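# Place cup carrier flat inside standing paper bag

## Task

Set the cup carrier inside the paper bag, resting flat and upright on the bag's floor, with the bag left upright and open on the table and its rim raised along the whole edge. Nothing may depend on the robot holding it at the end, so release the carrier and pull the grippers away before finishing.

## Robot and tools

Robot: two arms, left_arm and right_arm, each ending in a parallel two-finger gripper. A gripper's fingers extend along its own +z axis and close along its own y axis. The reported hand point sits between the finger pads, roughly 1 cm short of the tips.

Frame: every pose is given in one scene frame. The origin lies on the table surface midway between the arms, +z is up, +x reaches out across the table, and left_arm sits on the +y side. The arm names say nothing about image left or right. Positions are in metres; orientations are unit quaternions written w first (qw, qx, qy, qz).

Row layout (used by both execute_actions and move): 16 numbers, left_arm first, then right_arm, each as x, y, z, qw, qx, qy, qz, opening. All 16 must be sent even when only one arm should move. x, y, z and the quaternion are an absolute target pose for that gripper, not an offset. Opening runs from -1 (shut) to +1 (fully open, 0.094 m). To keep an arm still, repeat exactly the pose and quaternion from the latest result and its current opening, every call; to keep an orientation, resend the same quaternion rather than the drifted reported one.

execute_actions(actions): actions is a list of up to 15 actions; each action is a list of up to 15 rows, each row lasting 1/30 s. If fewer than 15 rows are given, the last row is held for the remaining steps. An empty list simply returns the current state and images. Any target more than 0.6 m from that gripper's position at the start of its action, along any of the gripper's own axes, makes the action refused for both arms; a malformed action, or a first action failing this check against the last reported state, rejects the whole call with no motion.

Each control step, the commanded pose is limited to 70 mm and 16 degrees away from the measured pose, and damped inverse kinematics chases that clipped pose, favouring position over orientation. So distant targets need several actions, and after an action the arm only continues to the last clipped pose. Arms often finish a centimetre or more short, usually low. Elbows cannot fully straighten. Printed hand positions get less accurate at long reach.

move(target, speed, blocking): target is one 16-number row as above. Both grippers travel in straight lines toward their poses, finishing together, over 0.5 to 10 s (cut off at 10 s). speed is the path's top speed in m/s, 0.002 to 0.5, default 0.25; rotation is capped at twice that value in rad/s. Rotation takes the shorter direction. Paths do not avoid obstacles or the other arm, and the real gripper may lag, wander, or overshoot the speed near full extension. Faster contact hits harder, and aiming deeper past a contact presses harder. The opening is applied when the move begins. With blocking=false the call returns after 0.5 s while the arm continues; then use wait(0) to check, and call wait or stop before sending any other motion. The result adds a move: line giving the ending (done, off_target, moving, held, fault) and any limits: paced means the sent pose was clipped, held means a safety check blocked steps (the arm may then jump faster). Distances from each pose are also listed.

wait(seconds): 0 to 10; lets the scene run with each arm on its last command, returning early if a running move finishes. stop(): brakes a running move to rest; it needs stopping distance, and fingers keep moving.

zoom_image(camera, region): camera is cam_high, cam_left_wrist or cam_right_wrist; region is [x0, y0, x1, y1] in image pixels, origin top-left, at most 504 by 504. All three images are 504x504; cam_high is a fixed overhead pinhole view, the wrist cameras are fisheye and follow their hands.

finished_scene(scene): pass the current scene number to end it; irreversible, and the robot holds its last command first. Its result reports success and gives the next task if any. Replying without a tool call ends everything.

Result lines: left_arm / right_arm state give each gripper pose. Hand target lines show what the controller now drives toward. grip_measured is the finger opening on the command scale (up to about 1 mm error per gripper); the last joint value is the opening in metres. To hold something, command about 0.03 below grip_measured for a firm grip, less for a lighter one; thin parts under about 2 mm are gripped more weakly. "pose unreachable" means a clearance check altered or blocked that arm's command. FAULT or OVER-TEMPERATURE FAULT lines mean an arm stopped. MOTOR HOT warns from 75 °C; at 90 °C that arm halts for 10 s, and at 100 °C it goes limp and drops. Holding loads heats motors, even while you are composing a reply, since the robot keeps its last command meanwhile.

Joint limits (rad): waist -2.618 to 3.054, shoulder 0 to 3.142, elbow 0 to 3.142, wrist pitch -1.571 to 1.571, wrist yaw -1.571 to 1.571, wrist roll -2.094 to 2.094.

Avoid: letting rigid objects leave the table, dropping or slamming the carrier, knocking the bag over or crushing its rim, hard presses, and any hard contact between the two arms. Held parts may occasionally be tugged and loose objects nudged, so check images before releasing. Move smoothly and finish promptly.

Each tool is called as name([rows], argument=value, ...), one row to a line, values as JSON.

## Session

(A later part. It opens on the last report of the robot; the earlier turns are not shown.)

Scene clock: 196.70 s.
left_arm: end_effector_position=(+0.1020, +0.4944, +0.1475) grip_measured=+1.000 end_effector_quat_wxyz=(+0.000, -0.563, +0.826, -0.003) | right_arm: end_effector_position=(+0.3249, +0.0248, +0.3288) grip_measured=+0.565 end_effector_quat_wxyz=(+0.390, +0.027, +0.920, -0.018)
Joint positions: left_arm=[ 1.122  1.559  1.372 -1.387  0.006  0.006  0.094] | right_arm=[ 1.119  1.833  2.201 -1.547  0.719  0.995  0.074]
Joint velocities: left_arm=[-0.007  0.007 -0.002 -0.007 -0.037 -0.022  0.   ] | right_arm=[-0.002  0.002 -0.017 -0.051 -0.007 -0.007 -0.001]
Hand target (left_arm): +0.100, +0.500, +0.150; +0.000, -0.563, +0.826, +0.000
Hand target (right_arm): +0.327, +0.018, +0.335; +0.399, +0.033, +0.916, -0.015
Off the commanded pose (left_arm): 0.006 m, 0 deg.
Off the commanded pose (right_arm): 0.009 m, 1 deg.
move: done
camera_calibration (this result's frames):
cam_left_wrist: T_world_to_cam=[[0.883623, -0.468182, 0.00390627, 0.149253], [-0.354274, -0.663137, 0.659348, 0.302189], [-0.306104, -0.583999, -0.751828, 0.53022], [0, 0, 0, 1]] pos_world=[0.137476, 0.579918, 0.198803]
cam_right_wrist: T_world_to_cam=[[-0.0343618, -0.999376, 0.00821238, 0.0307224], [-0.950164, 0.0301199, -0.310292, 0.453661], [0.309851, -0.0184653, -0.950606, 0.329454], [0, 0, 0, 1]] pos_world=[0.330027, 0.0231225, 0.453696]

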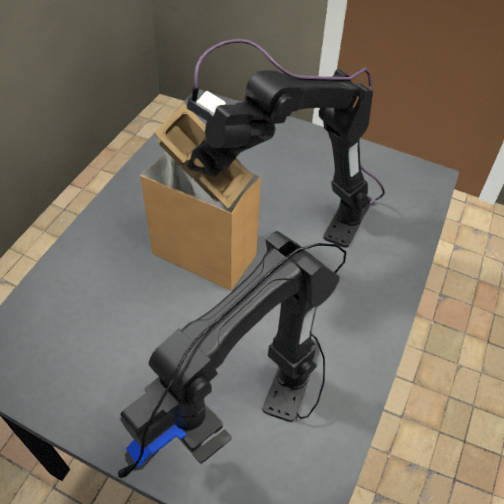

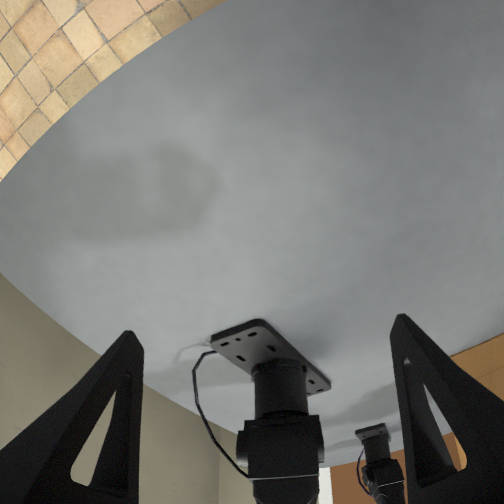

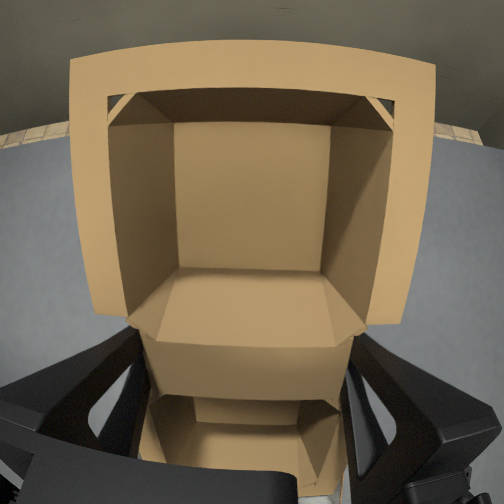

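move(target=[0.10,0.50,0.15,0,-0.563,0.826,0,1, 0.336,0.018,0.316,0.3584,0.0327,0.9330,-0.0125,0.51], speed=0.04)

zoom_image(camera="cam_high", region=[130, 60, 310, 240])

Scene clock: 205.90 s.
left_arm: end_effector_position=(+0.1020, +0.4944, +0.1475) grip_measured=+1.000 end_effector_quat_wxyz=(+0.000, -0.563, +0.826, -0.003) | right_arm: end_effector_position=(+0.3318, +0.0201, +0.3200) grip_measured=+0.565 end_effector_quat_wxyz=(+0.356, +0.033, +0.934, -0.005)
Joint positions: left_arm=[ 1.122  1.559  1.372 -1.387  0.006  0.006  0.094] | right_arm=[ 1.062  1.833  2.201 -1.539  0.627  0.968  0.074]
Joint velocities: left_arm=[ 0.012 -0.032 -0.007 -0.051 -0.037  0.051  0.   ] | right_arm=[-0.002  0.002 -0.007  0.051 -0.037 -0.007  0.001]
Hand target (left_arm): +0.100, +0.500, +0.150; +0.000, -0.563, +0.826, +0.000
Hand target (right_arm): +0.336, +0.018, +0.316; +0.358, +0.033, +0.933, -0.013
Off the commanded pose (left_arm): 0.006 m, 0 deg.
Off the commanded pose (right_arm): 0.006 m, 1 deg.
move: done
camera_calibration (this result's frames):
cam_left_wrist: T_world_to_cam=[[0.883623, -0.468182, 0.00390627, 0.149253], [-0.354274, -0.663137, 0.659348, 0.302189], [-0.306104, -0.583999, -0.751828, 0.53022], [0, 0, 0, 1]] pos_world=[0.137476, 0.579918, 0.198803]
cam_right_wrist: T_world_to_cam=[[-0.0360704, -0.999162, -0.0193549, 0.0356828], [-0.969807, 0.0396719, -0.240625, 0.441709], [0.241191, 0.0100911, -0.970425, 0.347382], [0, 0, 0, 1]] pos_world=[0.345874, 0.014624, 0.444085]

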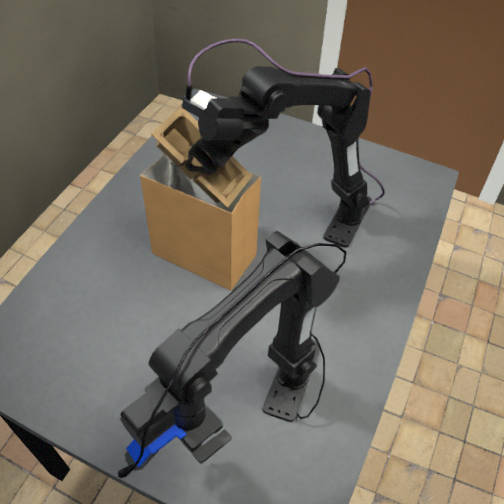

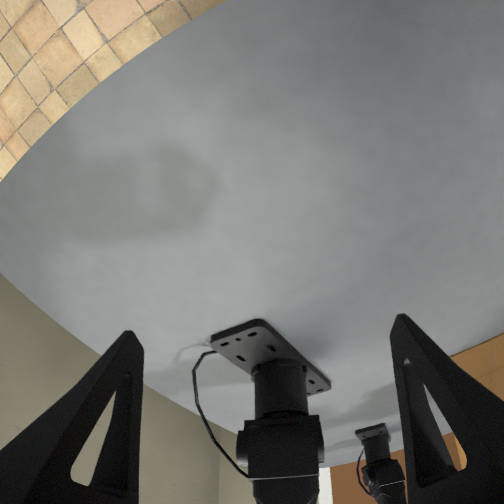

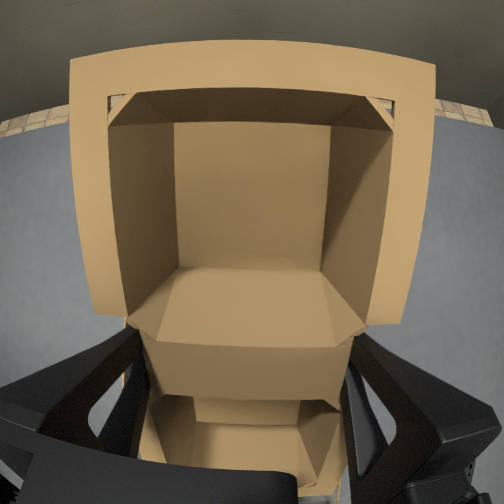

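Region (130, 60, 310, 240) of cam_high's 504x504 image, scaled by 2.800, with more detail than that image has.

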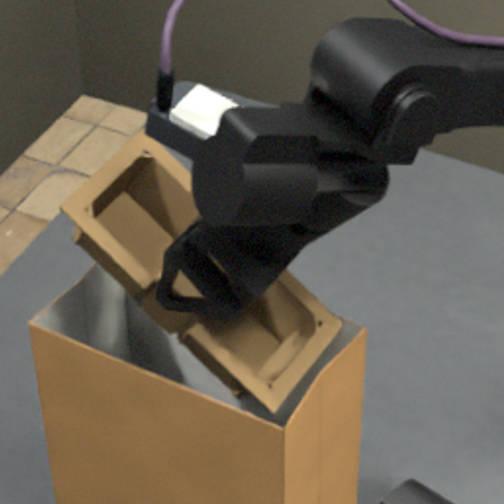

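move(target=[0.10,0.50,0.15,0,-0.563,0.826,0,1, 0.339,0.023,0.293,0.3173,0.0332,0.9478,-0.0111,0.51], speed=0.04)

zoom_image(camera="cam_high", region=[130, 60, 310, 240])

Scene clock: 210.30 s.
left_arm: end_effector_position=(+0.1020, +0.4944, +0.1475) grip_measured=+1.000 end_effector_quat_wxyz=(+0.000, -0.563, +0.826, -0.003) | right_arm: end_effector_position=(+0.3341, +0.0246, +0.2973) grip_measured=+0.565 end_effector_quat_wxyz=(+0.315, +0.032, +0.949, -0.004)
Joint positions: left_arm=[ 1.122  1.559  1.372 -1.387  0.006  0.006  0.094] | right_arm=[ 1.031  1.861  2.183 -1.534  0.543  0.965  0.074]
Joint velocities: left_arm=[-0.002  0.007 -0.007 -0.037 -0.022 -0.007  0.   ] | right_arm=[-0.012 -0.007 -0.002  0.007 -0.066  0.037  0.001]
Hand target (left_arm): +0.100, +0.500, +0.150; +0.000, -0.563, +0.826, +0.000
Hand target (right_arm): +0.339, +0.023, +0.293; +0.317, +0.034, +0.948, -0.012
Off the commanded pose (left_arm): 0.006 m, 0 deg.
Off the commanded pose (right_arm): 0.007 m, 1 deg.
move: done
camera_calibration (this result's frames):
cam_left_wrist: T_world_to_cam=[[0.883623, -0.468182, 0.00390627, 0.149253], [-0.354274, -0.663137, 0.659348, 0.302189], [-0.306104, -0.583999, -0.751828, 0.53022], [0, 0, 0, 1]] pos_world=[0.137476, 0.579918, 0.198803]
cam_right_wrist: T_world_to_cam=[[-0.0356714, -0.999152, -0.0205721, 0.0400779], [-0.987285, 0.0384236, -0.154245, 0.418446], [0.154905, 0.0148084, -0.987818, 0.358662], [0, 0, 0, 1]] pos_world=[0.358997, 0.0186545, 0.419661]

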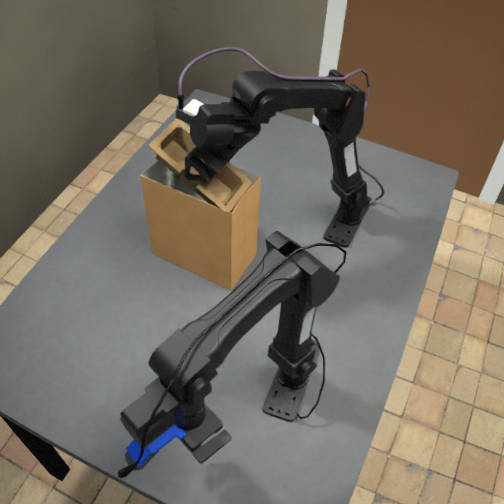

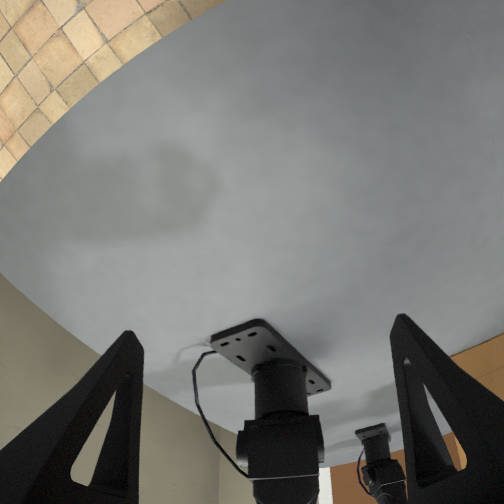

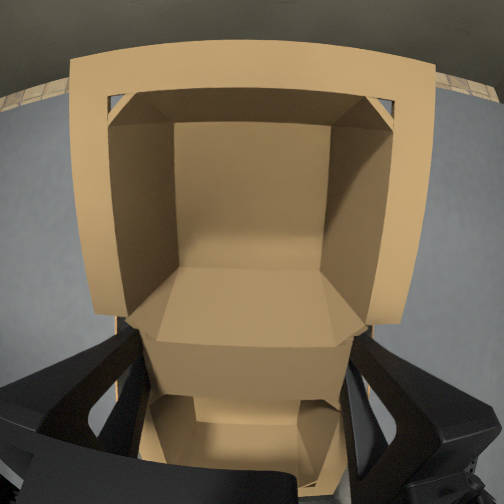

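Region (130, 60, 310, 240) of cam_high's 504x504 image, scaled by 2.800, with more detail than that image has.

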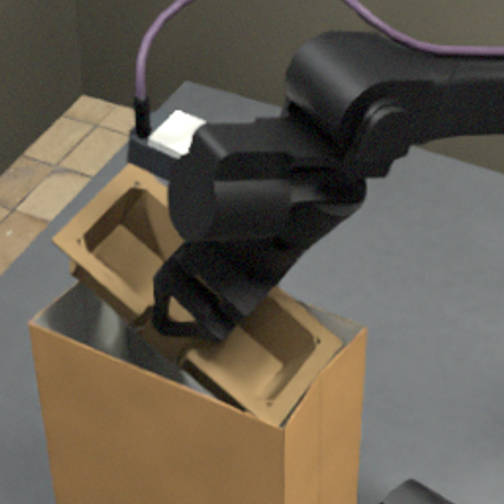

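move(target=[0.10,0.50,0.15,0,-0.563,0.826,0,1, 0.338,0.023,0.250,0.2334,0.0340,0.9718,-0.0082,0.51], speed=0.04)

zoom_image(camera="cam_high", region=[130, 60, 310, 240])

Scene clock: 217.87 s.
left_arm: end_effector_position=(+0.1020, +0.4944, +0.1475) grip_measured=+1.000 end_effector_quat_wxyz=(+0.000, -0.563, +0.826, -0.003) | right_arm: end_effector_position=(+0.3333, +0.0250, +0.2551) grip_measured=+0.565 end_effector_quat_wxyz=(+0.232, +0.034, +0.972, -0.003)
Joint positions: left_arm=[ 1.122  1.559  1.372 -1.387  0.006  0.006  0.094] | right_arm=[ 0.969  1.887  2.108 -1.517  0.385  0.95   0.074]
Joint velocities: left_arm=[-0.002 -0.012  0.007 -0.037  0.037 -0.007  0.   ] | right_arm=[-0.022  0.007  0.017 -0.095 -0.081 -0.037  0.   ]
Hand target (left_arm): +0.100, +0.500, +0.150; +0.000, -0.563, +0.826, +0.000
Hand target (right_arm): +0.338, +0.023, +0.250; +0.234, +0.035, +0.972, -0.009
Off the commanded pose (left_arm): 0.006 m, 0 deg.
Off the commanded pose (right_arm): 0.007 m, 1 deg.
move: done
camera_calibration (this result's frames):
cam_left_wrist: T_world_to_cam=[[0.883623, -0.468182, 0.00390627, 0.149253], [-0.354274, -0.663137, 0.659348, 0.302189], [-0.306104, -0.583999, -0.751828, 0.53022], [0, 0, 0, 1]] pos_world=[0.137476, 0.579918, 0.198803]
cam_right_wrist: T_world_to_cam=[[-0.0402098, -0.998919, -0.0233319, 0.0417615], [-0.999064, 0.0398206, 0.0169104, 0.371403], [-0.015963, 0.02399, -0.999585, 0.376875], [0, 0, 0, 1]] pos_world=[0.378751, 0.0178856, 0.371412]

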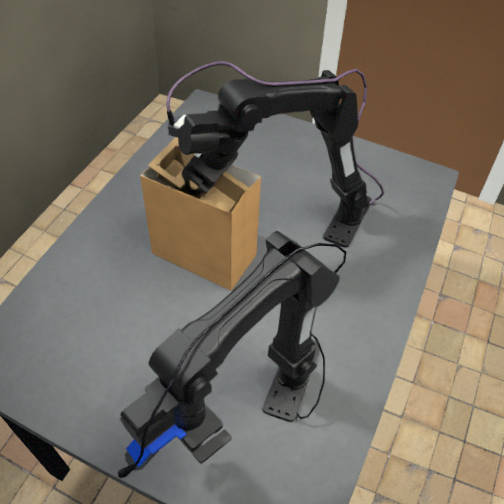

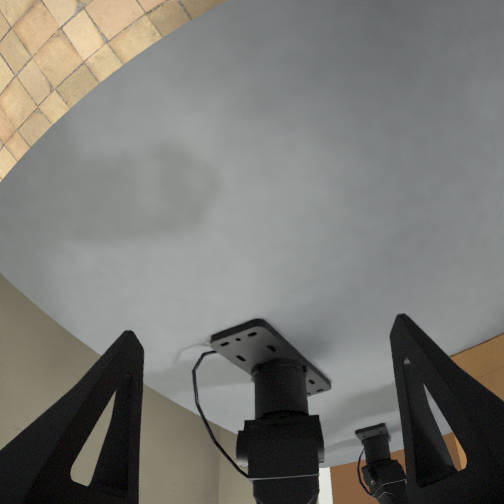

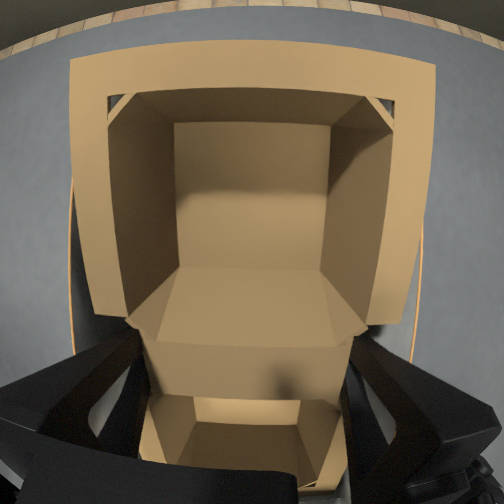

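Region (130, 60, 310, 240) of cam_high's 504x504 image, scaled by 2.800, with more detail than that image has.

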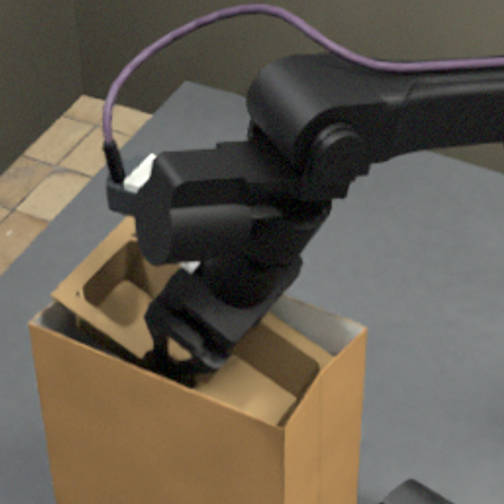

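move(target=[0.10,0.50,0.15,0,-0.563,0.826,0,1, 0.338,0.024,0.228,0.1822,0.0344,0.9827,-0.0064,0.51], speed=0.03)

zoom_image(camera="cam_high", region=[130, 60, 310, 240])

Scene clock: 226.23 s.
left_arm: end_effector_position=(+0.1020, +0.4944, +0.1475) grip_measured=+1.000 end_effector_quat_wxyz=(+0.000, -0.563, +0.826, -0.003) | right_arm: end_effector_position=(+0.3356, +0.0281, +0.2361) grip_measured=+0.565 end_effector_quat_wxyz=(+0.187, +0.035, +0.982, +0.005)
Joint positions: left_arm=[ 1.122  1.559  1.372 -1.387  0.006  0.006  0.094] | right_arm=[ 0.93   1.924  2.108 -1.516  0.293  0.932  0.074]
Joint velocities: left_arm=[-0.002 -0.007 -0.007 -0.037  0.007 -0.066  0.   ] | right_arm=[ 0.007 -0.002  0.002 -0.11   0.022  0.022 -0.001]
Hand target (left_arm): +0.100, +0.500, +0.150; +0.000, -0.563, +0.826, +0.000
Hand target (right_arm): +0.338, +0.024, +0.228; +0.182, +0.035, +0.983, -0.007
Off the commanded pose (left_arm): 0.006 m, 0 deg.
Off the commanded pose (right_arm): 0.009 m, 1 deg.
move: done
camera_calibration (this result's frames):
cam_left_wrist: T_world_to_cam=[[0.883623, -0.468182, 0.00390627, 0.149253], [-0.354274, -0.663137, 0.659348, 0.302189], [-0.306104, -0.583999, -0.751828, 0.53022], [0, 0, 0, 1]] pos_world=[0.137476, 0.579918, 0.198803]
cam_right_wrist: T_world_to_cam=[[-0.0421333, -0.998396, -0.0378255, 0.0486067], [-0.993169, 0.0377293, 0.110421, 0.34983], [-0.108816, 0.0422195, -0.993165, 0.386979], [0, 0, 0, 1]] pos_world=[0.391597, 0.0189918, 0.347544]

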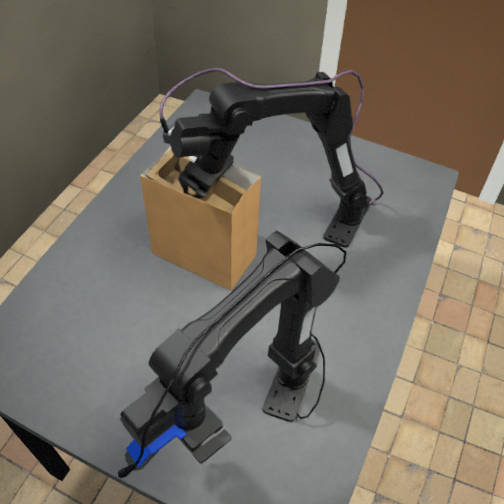

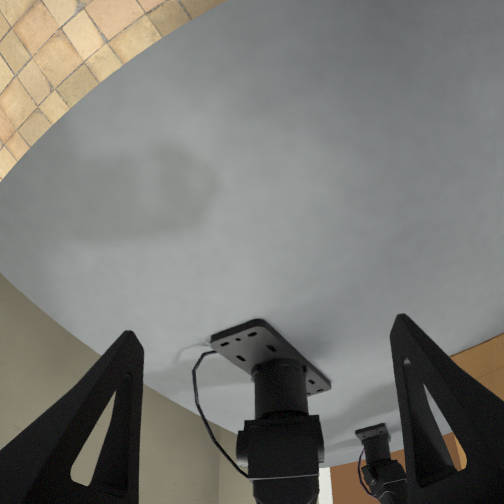

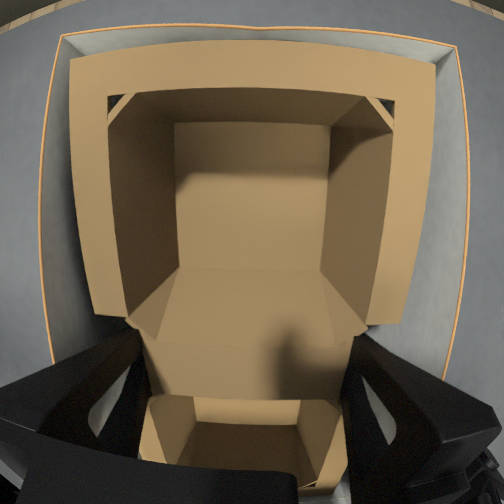

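Region (130, 60, 310, 240) of cam_high's 504x504 image, scaled by 2.800, with more detail than that image has.

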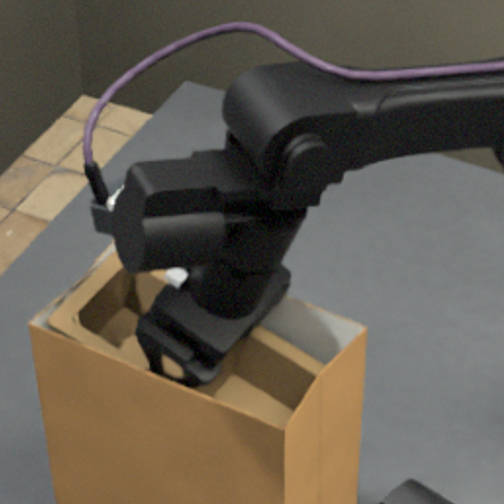

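move(target=[0.10,0.50,0.15,0,-0.563,0.826,0,1, 0.333,0.021,0.198,0.1392,0.0347,0.9896,-0.0049,0.51], speed=0.03)

zoom_image(camera="cam_high", region=[130, 60, 310, 240])

Scene clock: 231.90 s.
left_arm: end_effector_position=(+0.1020, +0.4944, +0.1475) grip_measured=+1.000 end_effector_quat_wxyz=(+0.000, -0.563, +0.826, -0.003) | right_arm: end_effector_position=(+0.3298, +0.0237, +0.1994) grip_measured=+0.565 end_effector_quat_wxyz=(+0.136, +0.033, +0.990, -0.005)
Joint positions: left_arm=[ 1.122  1.559  1.372 -1.387  0.006  0.006  0.094] | right_arm=[ 0.902  1.924  1.981 -1.464  0.22   0.918  0.074]
Joint velocities: left_arm=[-0.007 -0.012 -0.002  0.066  0.051 -0.037  0.   ] | right_arm=[-0.007  0.002 -0.007  0.022 -0.095  0.022  0.001]
Hand target (left_arm): +0.100, +0.500, +0.150; +0.000, -0.563, +0.826, +0.000
Hand target (right_arm): +0.333, +0.021, +0.198; +0.140, +0.035, +0.990, -0.005
Off the commanded pose (left_arm): 0.006 m, 0 deg.
Off the commanded pose (right_arm): 0.004 m, 0 deg.
move: done
camera_calibration (this result's frames):
cam_left_wrist: T_world_to_cam=[[0.883623, -0.468182, 0.00390627, 0.149253], [-0.354274, -0.663137, 0.659348, 0.302189], [-0.306104, -0.583999, -0.751828, 0.53022], [0, 0, 0, 1]] pos_world=[0.137476, 0.579918, 0.198803]
cam_right_wrist: T_world_to_cam=[[-0.0441087, -0.998896, -0.0161905, 0.038948], [-0.976722, 0.0397128, 0.210802, 0.322878], [-0.209926, 0.0251119, -0.977395, 0.380629], [0, 0, 0, 1]] pos_world=[0.396984, 0.0165243, 0.304592]

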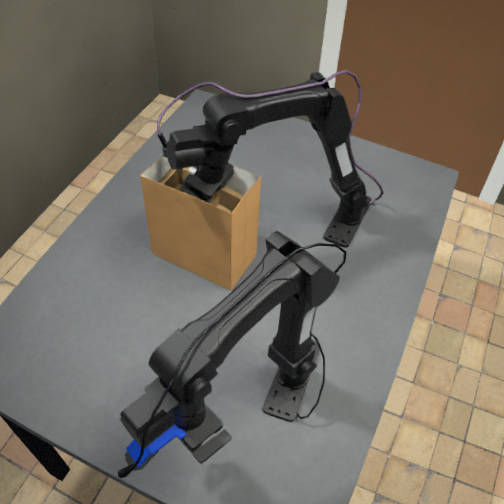

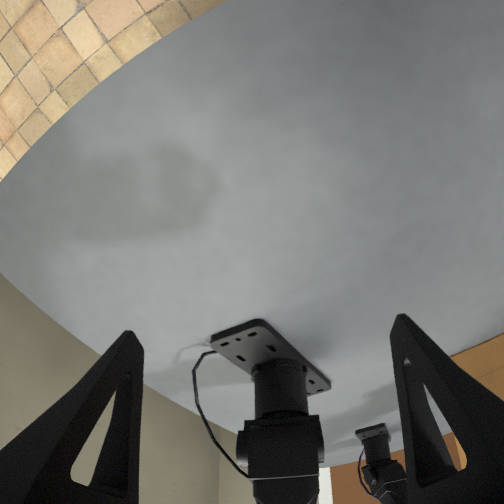

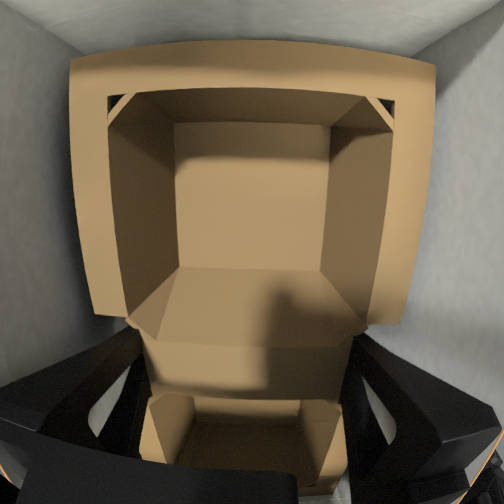

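Region (130, 60, 310, 240) of cam_high's 504x504 image, scaled by 2.800, with more detail than that image has.

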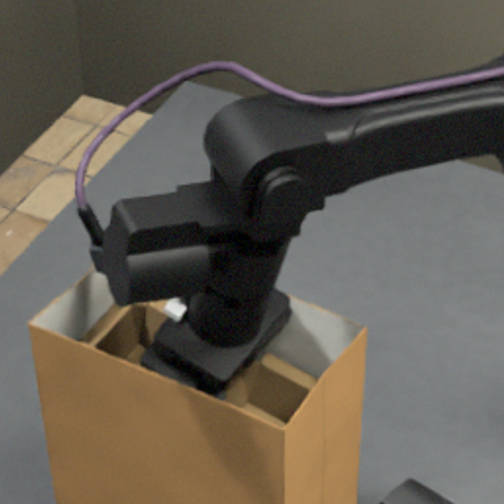

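move(target=[0.10,0.50,0.15,0,-0.563,0.826,0,1, 0.333,0.021,0.165,0.1219,0.0347,0.9919,-0.0043,0.51], speed=0.03)

zoom_image(camera="cam_high", region=[130, 60, 310, 240])

Scene clock: 237.73 s.
left_arm: end_effector_position=(+0.1020, +0.4944, +0.1475) grip_measured=+1.000 end_effector_quat_wxyz=(+0.000, -0.563, +0.826, -0.003) | right_arm: end_effector_position=(+0.3300, +0.0238, +0.1626) grip_measured=+0.565 end_effector_quat_wxyz=(+0.115, +0.033, +0.993, -0.009)
Joint positions: left_arm=[ 1.122  1.559  1.372 -1.387  0.006  0.006  0.094] | right_arm=[ 0.889  1.924  1.84  -1.354  0.19   0.908  0.074]
Joint velocities: left_arm=[ 0.007  0.002 -0.007  0.022 -0.051 -0.051  0.   ] | right_arm=[ 0.002  0.002  0.007  0.081 -0.051  0.037 -0.   ]
Hand target (left_arm): +0.100, +0.500, +0.150; +0.000, -0.563, +0.826, +0.000
Hand target (right_arm): +0.333, +0.021, +0.165; +0.122, +0.035, +0.992, -0.005
Off the commanded pose (left_arm): 0.006 m, 0 deg.
Off the commanded pose (right_arm): 0.005 m, 1 deg.
move: done
camera_calibration (this result's frames):
cam_left_wrist: T_world_to_cam=[[0.883623, -0.468182, 0.00390627, 0.149253], [-0.354274, -0.663137, 0.659348, 0.302189], [-0.306104, -0.583999, -0.751828, 0.53022], [0, 0, 0, 1]] pos_world=[0.137476, 0.579918, 0.198803]
cam_right_wrist: T_world_to_cam=[[-0.0442457, -0.998989, -0.00801472, 0.0371747], [-0.966715, 0.0407898, 0.252582, 0.320669], [-0.251999, 0.0189236, -0.967542, 0.35715], [0, 0, 0, 1]] pos_world=[0.401642, 0.0172985, 0.264861]

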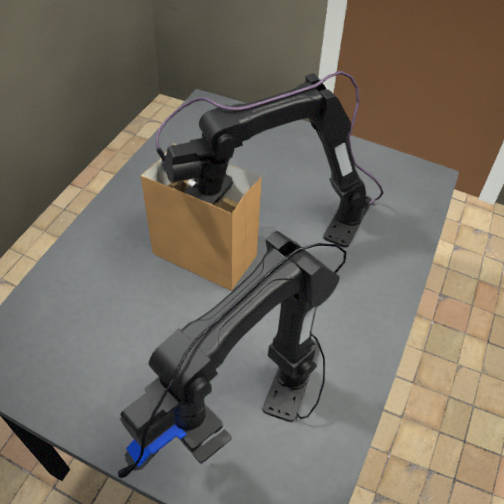

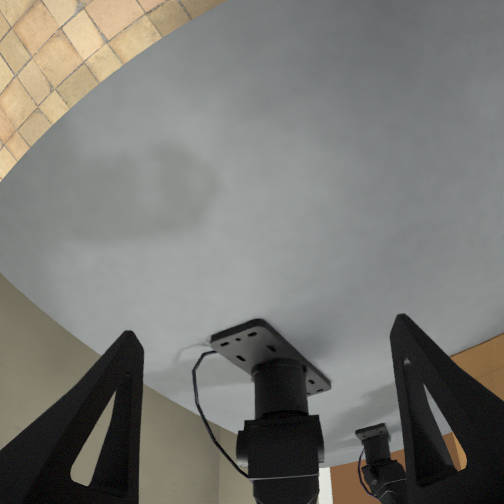

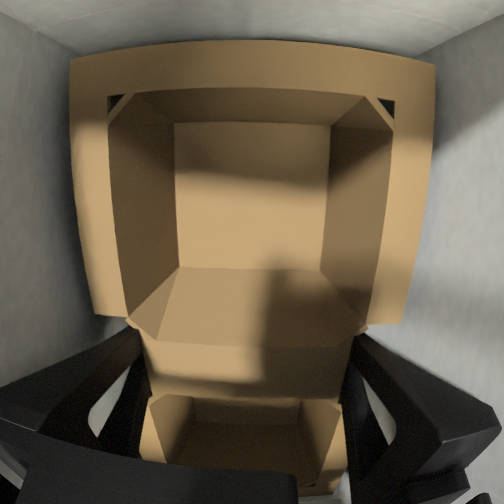

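Region (130, 60, 310, 240) of cam_high's 504x504 image, scaled by 2.800, with more detail than that image has.

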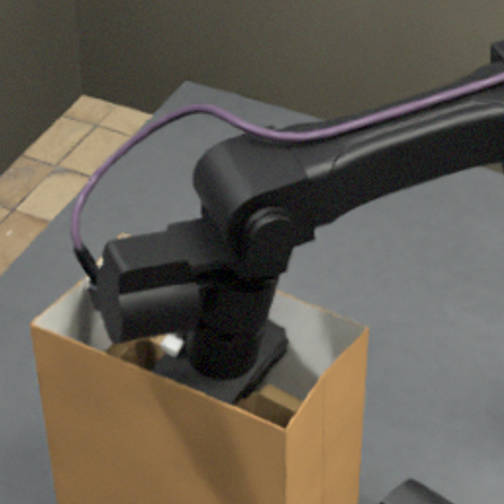

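move(target=[0.10,0.50,0.15,0,-0.563,0.826,0,1, 0.334,0.021,0.132,0.0958,0.0348,0.9948,-0.0034,0.51], speed=0.03)

zoom_image(camera="cam_high", region=[130, 110, 270, 250])

Scene clock: 274.40 s.
left_arm: end_effector_position=(+0.1020, +0.4944, +0.1475) grip_measured=+1.000 end_effector_quat_wxyz=(+0.000, -0.563, +0.826, -0.003) | right_arm: end_effector_position=(+0.3309, +0.0233, +0.1378) grip_measured=+0.565 end_effector_quat_wxyz=(+0.096, +0.034, +0.995, -0.000)
Joint positions: left_arm=[ 1.122  1.559  1.372 -1.387  0.006  0.006  0.094] | right_arm=[ 0.867  1.924  1.748 -1.269  0.147  0.892  0.074]
Joint velocities: left_arm=[ 0.002  0.007  0.017 -0.007  0.007  0.022  0.   ] | right_arm=[-0.012  0.007 -0.017  0.022 -0.007  0.007  0.   ]
Hand target (left_arm): +0.100, +0.500, +0.150; +0.000, -0.563, +0.826, +0.000
Hand target (right_arm): +0.334, +0.021, +0.132; +0.096, +0.035, +0.995, -0.004
Off the commanded pose (left_arm): 0.006 m, 0 deg.
Off the commanded pose (right_arm): 0.007 m, 0 deg.
move: done
camera_calibration (this result's frames):
cam_left_wrist: T_world_to_cam=[[0.883623, -0.468182, 0.00390627, 0.149253], [-0.354274, -0.663137, 0.659348, 0.302189], [-0.306104, -0.583999, -0.751828, 0.53022], [0, 0, 0, 1]] pos_world=[0.137476, 0.579918, 0.198803]
cam_right_wrist: T_world_to_cam=[[-0.0458106, -0.998625, -0.0254981, 0.0394315], [-0.956663, 0.0365091, 0.2889, 0.319617], [-0.287572, 0.0376278, -0.95702, 0.34335], [0, 0, 0, 1]] pos_world=[0.40631, 0.0147888, 0.237261]

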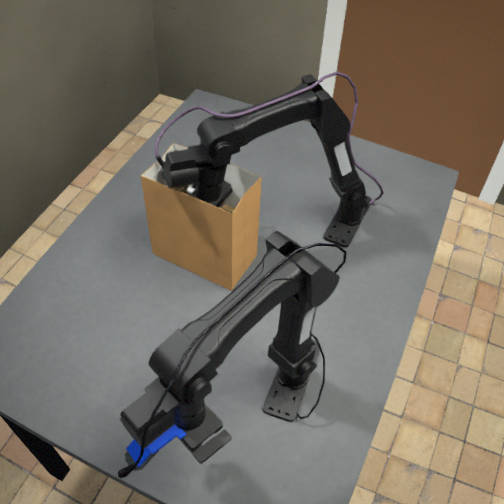

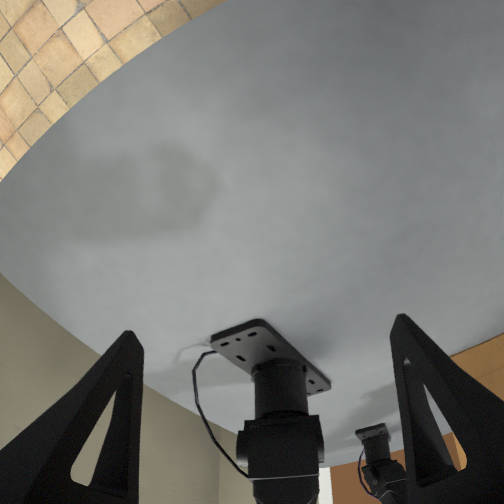

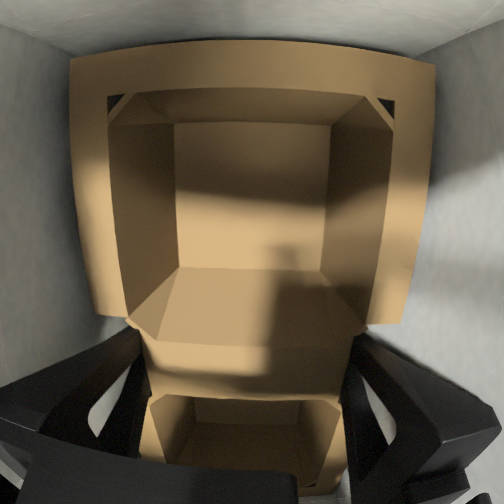

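Region (130, 110, 270, 250) of cam_high's 504x504 image, scaled by 3.600, with more detail than that image has.

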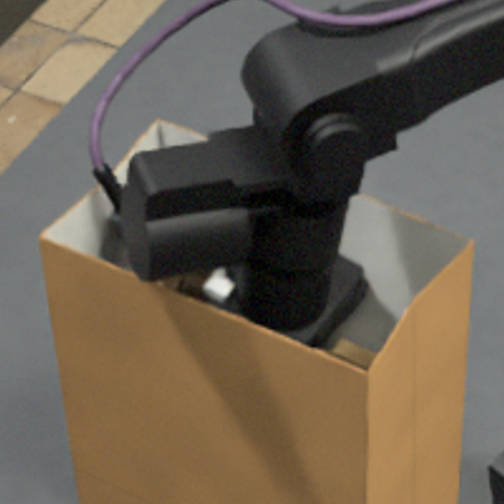

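move(target=[0.10,0.50,0.15,0,-0.563,0.826,0,1, 0.334,0.021,0.112,0.0785,0.0349,0.9963,-0.0027,0.51], speed=0.02)

zoom_image(camera="cam_high", region=[130, 110, 270, 250])

Scene clock: 285.27 s.
left_arm: end_effector_position=(+0.1020, +0.4944, +0.1475) grip_measured=+1.000 end_effector_quat_wxyz=(+0.000, -0.563, +0.826, -0.003) | right_arm: end_effector_position=(+0.3318, +0.0246, +0.1186) grip_measured=+0.565 end_effector_quat_wxyz=(+0.081, +0.034, +0.996, +0.002)
Joint positions: left_arm=[ 1.122  1.559  1.372 -1.387  0.006  0.006  0.094] | right_arm=[ 0.855  1.944  1.703 -1.22   0.119  0.883  0.074]
Joint velocities: left_arm=[-0.007  0.007 -0.002  0.022 -0.066  0.007  0.   ] | right_arm=[ 0.012 -0.007  0.002 -0.051  0.007 -0.007 -0.002]
Hand target (left_arm): +0.100, +0.500, +0.150; +0.000, -0.563, +0.826, +0.000
Hand target (right_arm): +0.334, +0.021, +0.112; +0.079, +0.035, +0.996, -0.003
Off the commanded pose (left_arm): 0.006 m, 0 deg.
Off the commanded pose (right_arm): 0.008 m, 1 deg.
move: done
camera_calibration (this result's frames):
cam_left_wrist: T_world_to_cam=[[0.883623, -0.468182, 0.00390627, 0.149253], [-0.354274, -0.663137, 0.659348, 0.302189], [-0.306104, -0.583999, -0.751828, 0.53022], [0, 0, 0, 1]] pos_world=[0.137476, 0.579918, 0.198803]
cam_right_wrist: T_world_to_cam=[[-0.0458372, -0.99851, -0.0295944, 0.0407278], [-0.94728, 0.0340428, 0.318593, 0.319337], [-0.317111, 0.0426376, -0.94743, 0.333654], [0, 0, 0, 1]] pos_world=[0.410173, 0.0155698, 0.21558]

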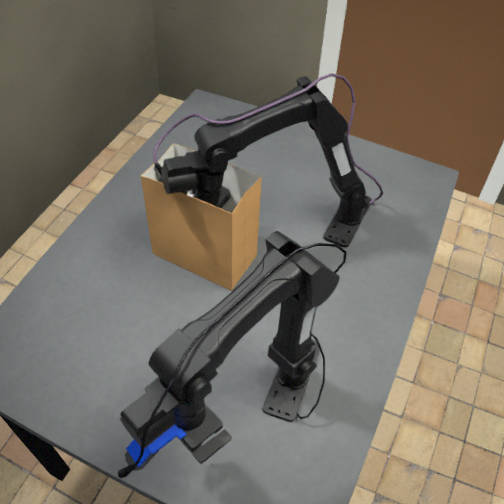

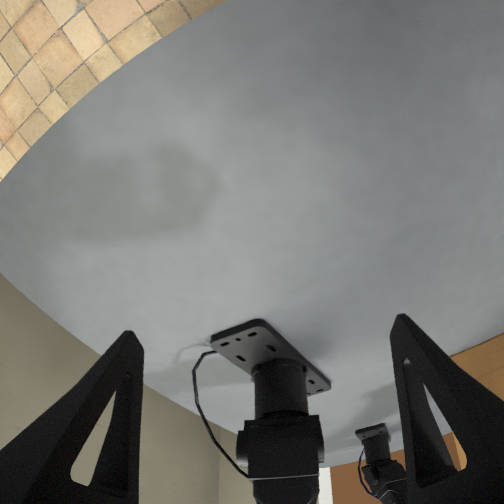

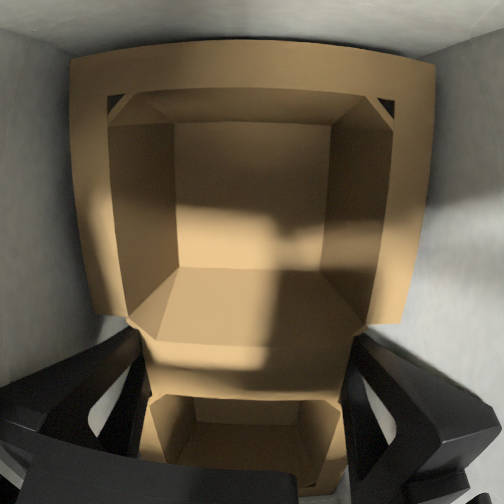

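Region (130, 110, 270, 250) of cam_high's 504x504 image, scaled by 3.600, with more detail than that image has.

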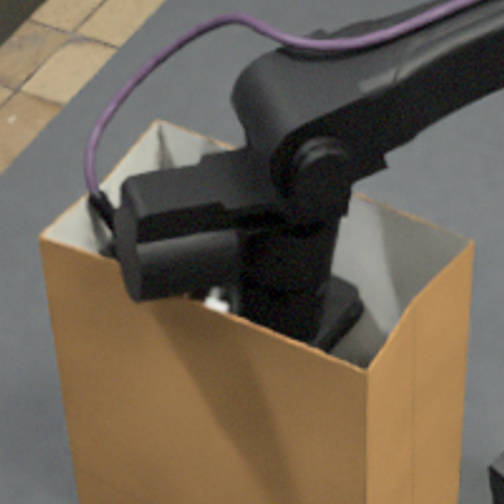

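move(target=[0.10,0.50,0.15,0,-0.563,0.826,0,1, 0.334,0.022,0.122,0.0777,-0.1388,0.9872,0.0109,0.51], speed=0.05)

zoom_image(camera="cam_high", region=[110, 110, 310, 310])

Scene clock: 306.70 s.
left_arm: end_effector_position=(+0.1020, +0.4944, +0.1475) grip_measured=+1.000 end_effector_quat_wxyz=(+0.000, -0.563, +0.826, -0.003) | right_arm: end_effector_position=(+0.3331, +0.0260, +0.1181) grip_measured=+0.565 end_effector_quat_wxyz=(+0.071, -0.139, +0.988, +0.006)
Joint positions: left_arm=[ 1.122  1.559  1.372 -1.387  0.006  0.006  0.094] | right_arm=[ 0.837  1.944  1.703 -1.212  0.078  0.518  0.074]
Joint velocities: left_arm=[ 0.007 -0.007 -0.002  0.022  0.022 -0.007  0.   ] | right_arm=[-0.017 -0.012 -0.007  0.007 -0.022 -0.066 -0.001]
Hand target (left_arm): +0.100, +0.500, +0.150; +0.000, -0.563, +0.826, +0.000
Hand target (right_arm): +0.334, +0.022, +0.122; +0.077, -0.139, +0.987, +0.011
Off the commanded pose (left_arm): 0.006 m, 0 deg.
Off the commanded pose (right_arm): 0.006 m, 1 deg.
move: done
camera_calibration (this result's frames):
cam_left_wrist: T_world_to_cam=[[0.883623, -0.468182, 0.00390627, 0.149253], [-0.354274, -0.663137, 0.659348, 0.302189], [-0.306104, -0.583999, -0.751828, 0.53022], [0, 0, 0, 1]] pos_world=[0.137476, 0.579918, 0.198803]
cam_right_wrist: T_world_to_cam=[[0.295708, -0.955208, -0.0115976, -0.0748574], [-0.897958, -0.282086, 0.337786, 0.310231], [-0.325928, -0.0894721, -0.941151, 0.339208], [0, 0, 0, 1]] pos_world=[0.411268, 0.0463572, 0.213587]

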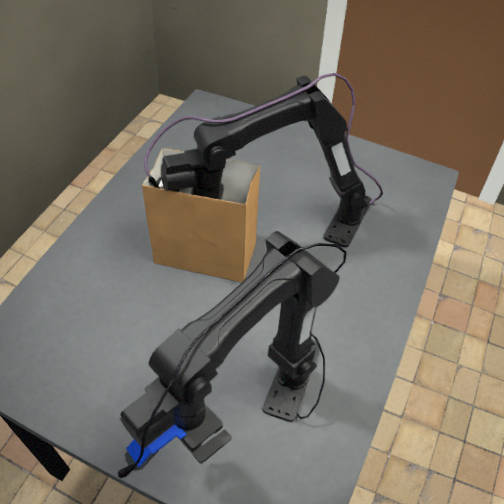

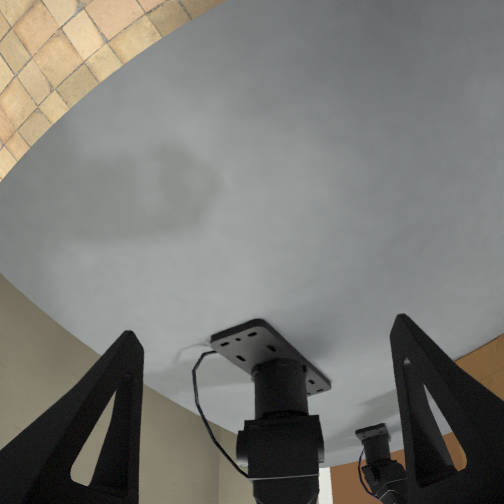

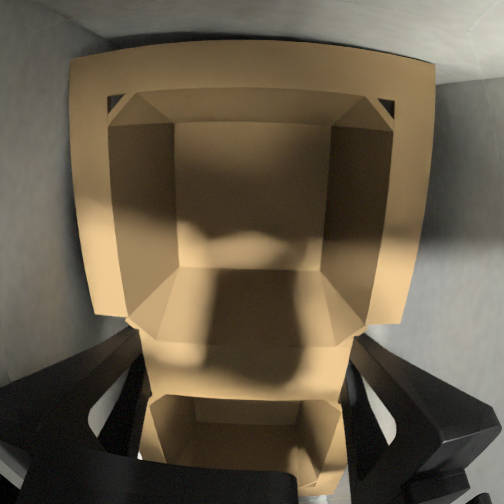

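Region (110, 110, 310, 310) of cam_high's 504x504 image, scaled by 2.520, with more detail than that image has.

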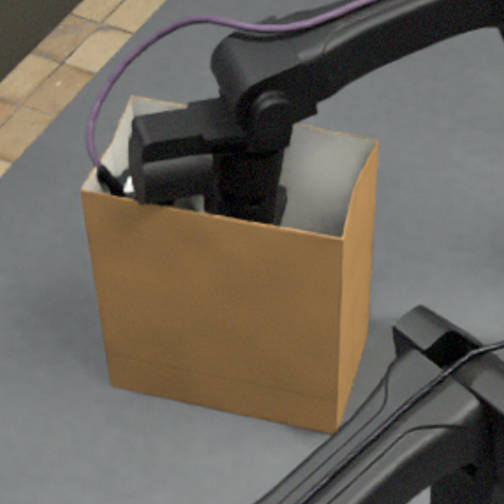

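move(target=[0.10,0.50,0.15,0,-0.563,0.826,0,1, 0.334,0.022,0.122,0.0711,-0.4213,0.9035,0.0332,0.51], speed=0.06)

zoom_image(camera="cam_high", region=[110, 110, 310, 310])

Scene clock: 315.27 s.
left_arm: end_effector_position=(+0.1020, +0.4944, +0.1475) grip_measured=+1.000 end_effector_quat_wxyz=(+0.000, -0.563, +0.826, -0.003) | right_arm: end_effector_position=(+0.3324, +0.0235, +0.1142) grip_measured=+0.565 end_effector_quat_wxyz=(+0.057, -0.422, +0.905, +0.024)
Joint positions: left_arm=[ 1.122  1.559  1.372 -1.387  0.006  0.006  0.094] | right_arm=[ 0.794  1.93   1.671 -1.187 -0.01  -0.111  0.074]
Joint velocities: left_arm=[ 0.007  0.012 -0.002 -0.022 -0.007 -0.007  0.   ] | right_arm=[ 0.002  0.002  0.017 -0.007  0.051 -0.139  0.   ]
Hand target (left_arm): +0.100, +0.500, +0.150; +0.000, -0.563, +0.826, +0.000
Hand target (right_arm): +0.334, +0.022, +0.122; +0.070, -0.422, +0.903, +0.033
Off the commanded pose (left_arm): 0.006 m, 0 deg.
Off the commanded pose (right_arm): 0.008 m, 2 deg.
move: done
camera_calibration (this result's frames):
cam_left_wrist: T_world_to_cam=[[0.883623, -0.468182, 0.00390627, 0.149253], [-0.354274, -0.663137, 0.659348, 0.302189], [-0.306104, -0.583999, -0.751828, 0.53022], [0, 0, 0, 1]] pos_world=[0.137476, 0.579918, 0.198803]
cam_right_wrist: T_world_to_cam=[[0.778349, -0.627605, -0.0168813, -0.24458], [-0.582385, -0.731789, 0.353995, 0.214011], [-0.234523, -0.2657, -0.935095, 0.30816], [0, 0, 0, 1]] pos_world=[0.387276, 0.0849891, 0.208272]

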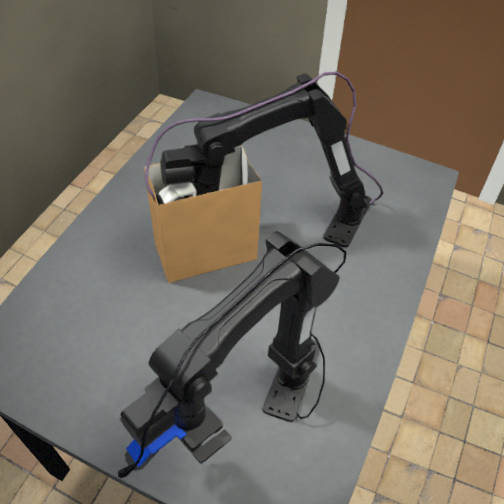

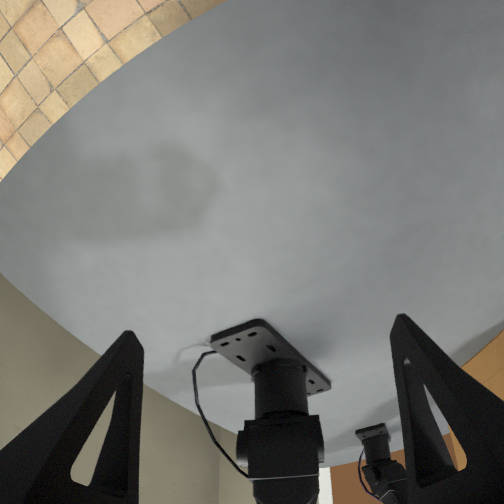

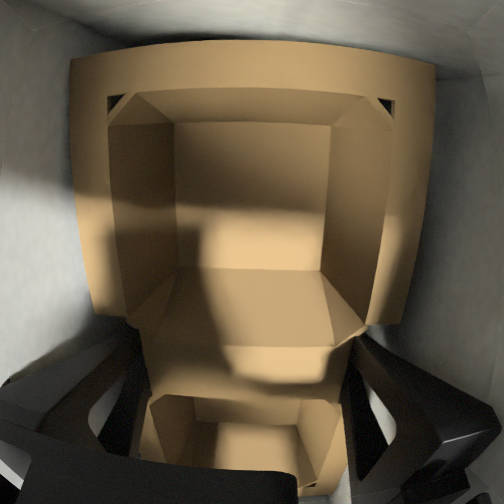

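Region (110, 110, 310, 310) of cam_high's 504x504 image, scaled by 2.520, with more detail than that image has.

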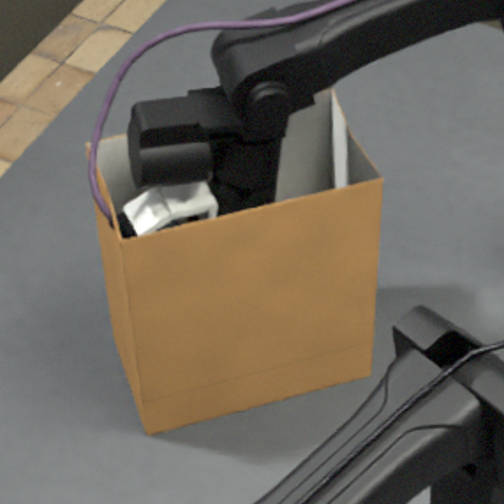

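move(target=[0.10,0.50,0.15,0,-0.563,0.826,0,1, 0.334,0.022,0.118,0.0724,-0.3855,0.9193,0.0304,0.51], speed=0.04)

zoom_image(camera="cam_high", region=[130, 110, 280, 260])

Scene clock: 321.37 s.
left_arm: end_effector_position=(+0.1020, +0.4944, +0.1475) grip_measured=+1.000 end_effector_quat_wxyz=(+0.000, -0.563, +0.826, -0.003) | right_arm: end_effector_position=(+0.3316, +0.0229, +0.1091) grip_measured=+0.565 end_effector_quat_wxyz=(+0.055, -0.392, +0.918, +0.026)
Joint positions: left_arm=[ 1.122  1.559  1.372 -1.387  0.006  0.006  0.094] | right_arm=[ 0.794  1.93   1.651 -1.171 -0.01  -0.045  0.074]
Joint velocities: left_arm=[ 0.002  0.007 -0.007 -0.022 -0.007 -0.095  0.   ] | right_arm=[ 0.002 -0.007 -0.017 -0.007 -0.007  0.022  0.   ]
Hand target (left_arm): +0.100, +0.500, +0.150; +0.000, -0.563, +0.826, +0.000
Hand target (right_arm): +0.334, +0.022, +0.118; +0.072, -0.386, +0.919, +0.030
Off the commanded pose (left_arm): 0.006 m, 0 deg.
Off the commanded pose (right_arm): 0.009 m, 2 deg.
move: done
camera_calibration (this result's frames):
cam_left_wrist: T_world_to_cam=[[0.883623, -0.468182, 0.00390627, 0.149253], [-0.354274, -0.663137, 0.659348, 0.302189], [-0.306104, -0.583999, -0.751828, 0.53022], [0, 0, 0, 1]] pos_world=[0.137476, 0.579918, 0.198803]
cam_right_wrist: T_world_to_cam=[[0.735705, -0.676818, -0.0256112, -0.228249], [-0.625674, -0.693619, 0.356966, 0.228063], [-0.259365, -0.246597, -0.933766, 0.310695], [0, 0, 0, 1]] pos_world=[0.391201, 0.0803225, 0.20286]

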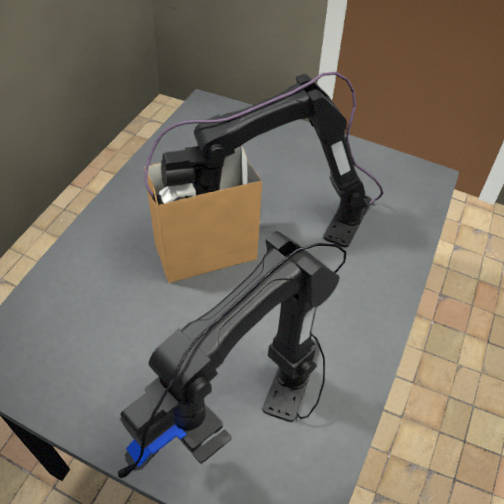

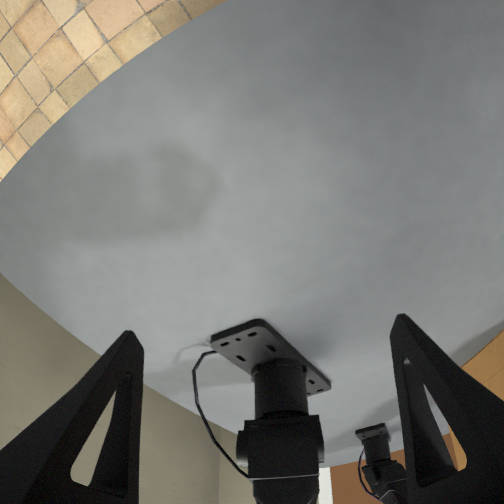

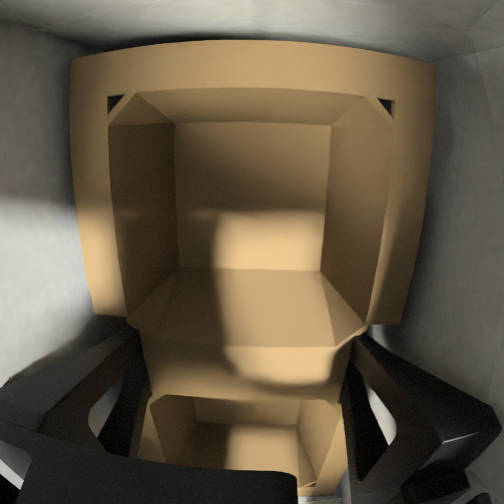

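Region (130, 110, 280, 260) of cam_high's 504x504 image, scaled by 3.360, with more detail than that image has.

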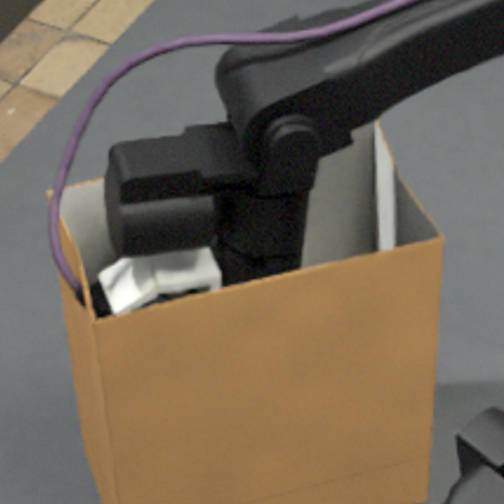

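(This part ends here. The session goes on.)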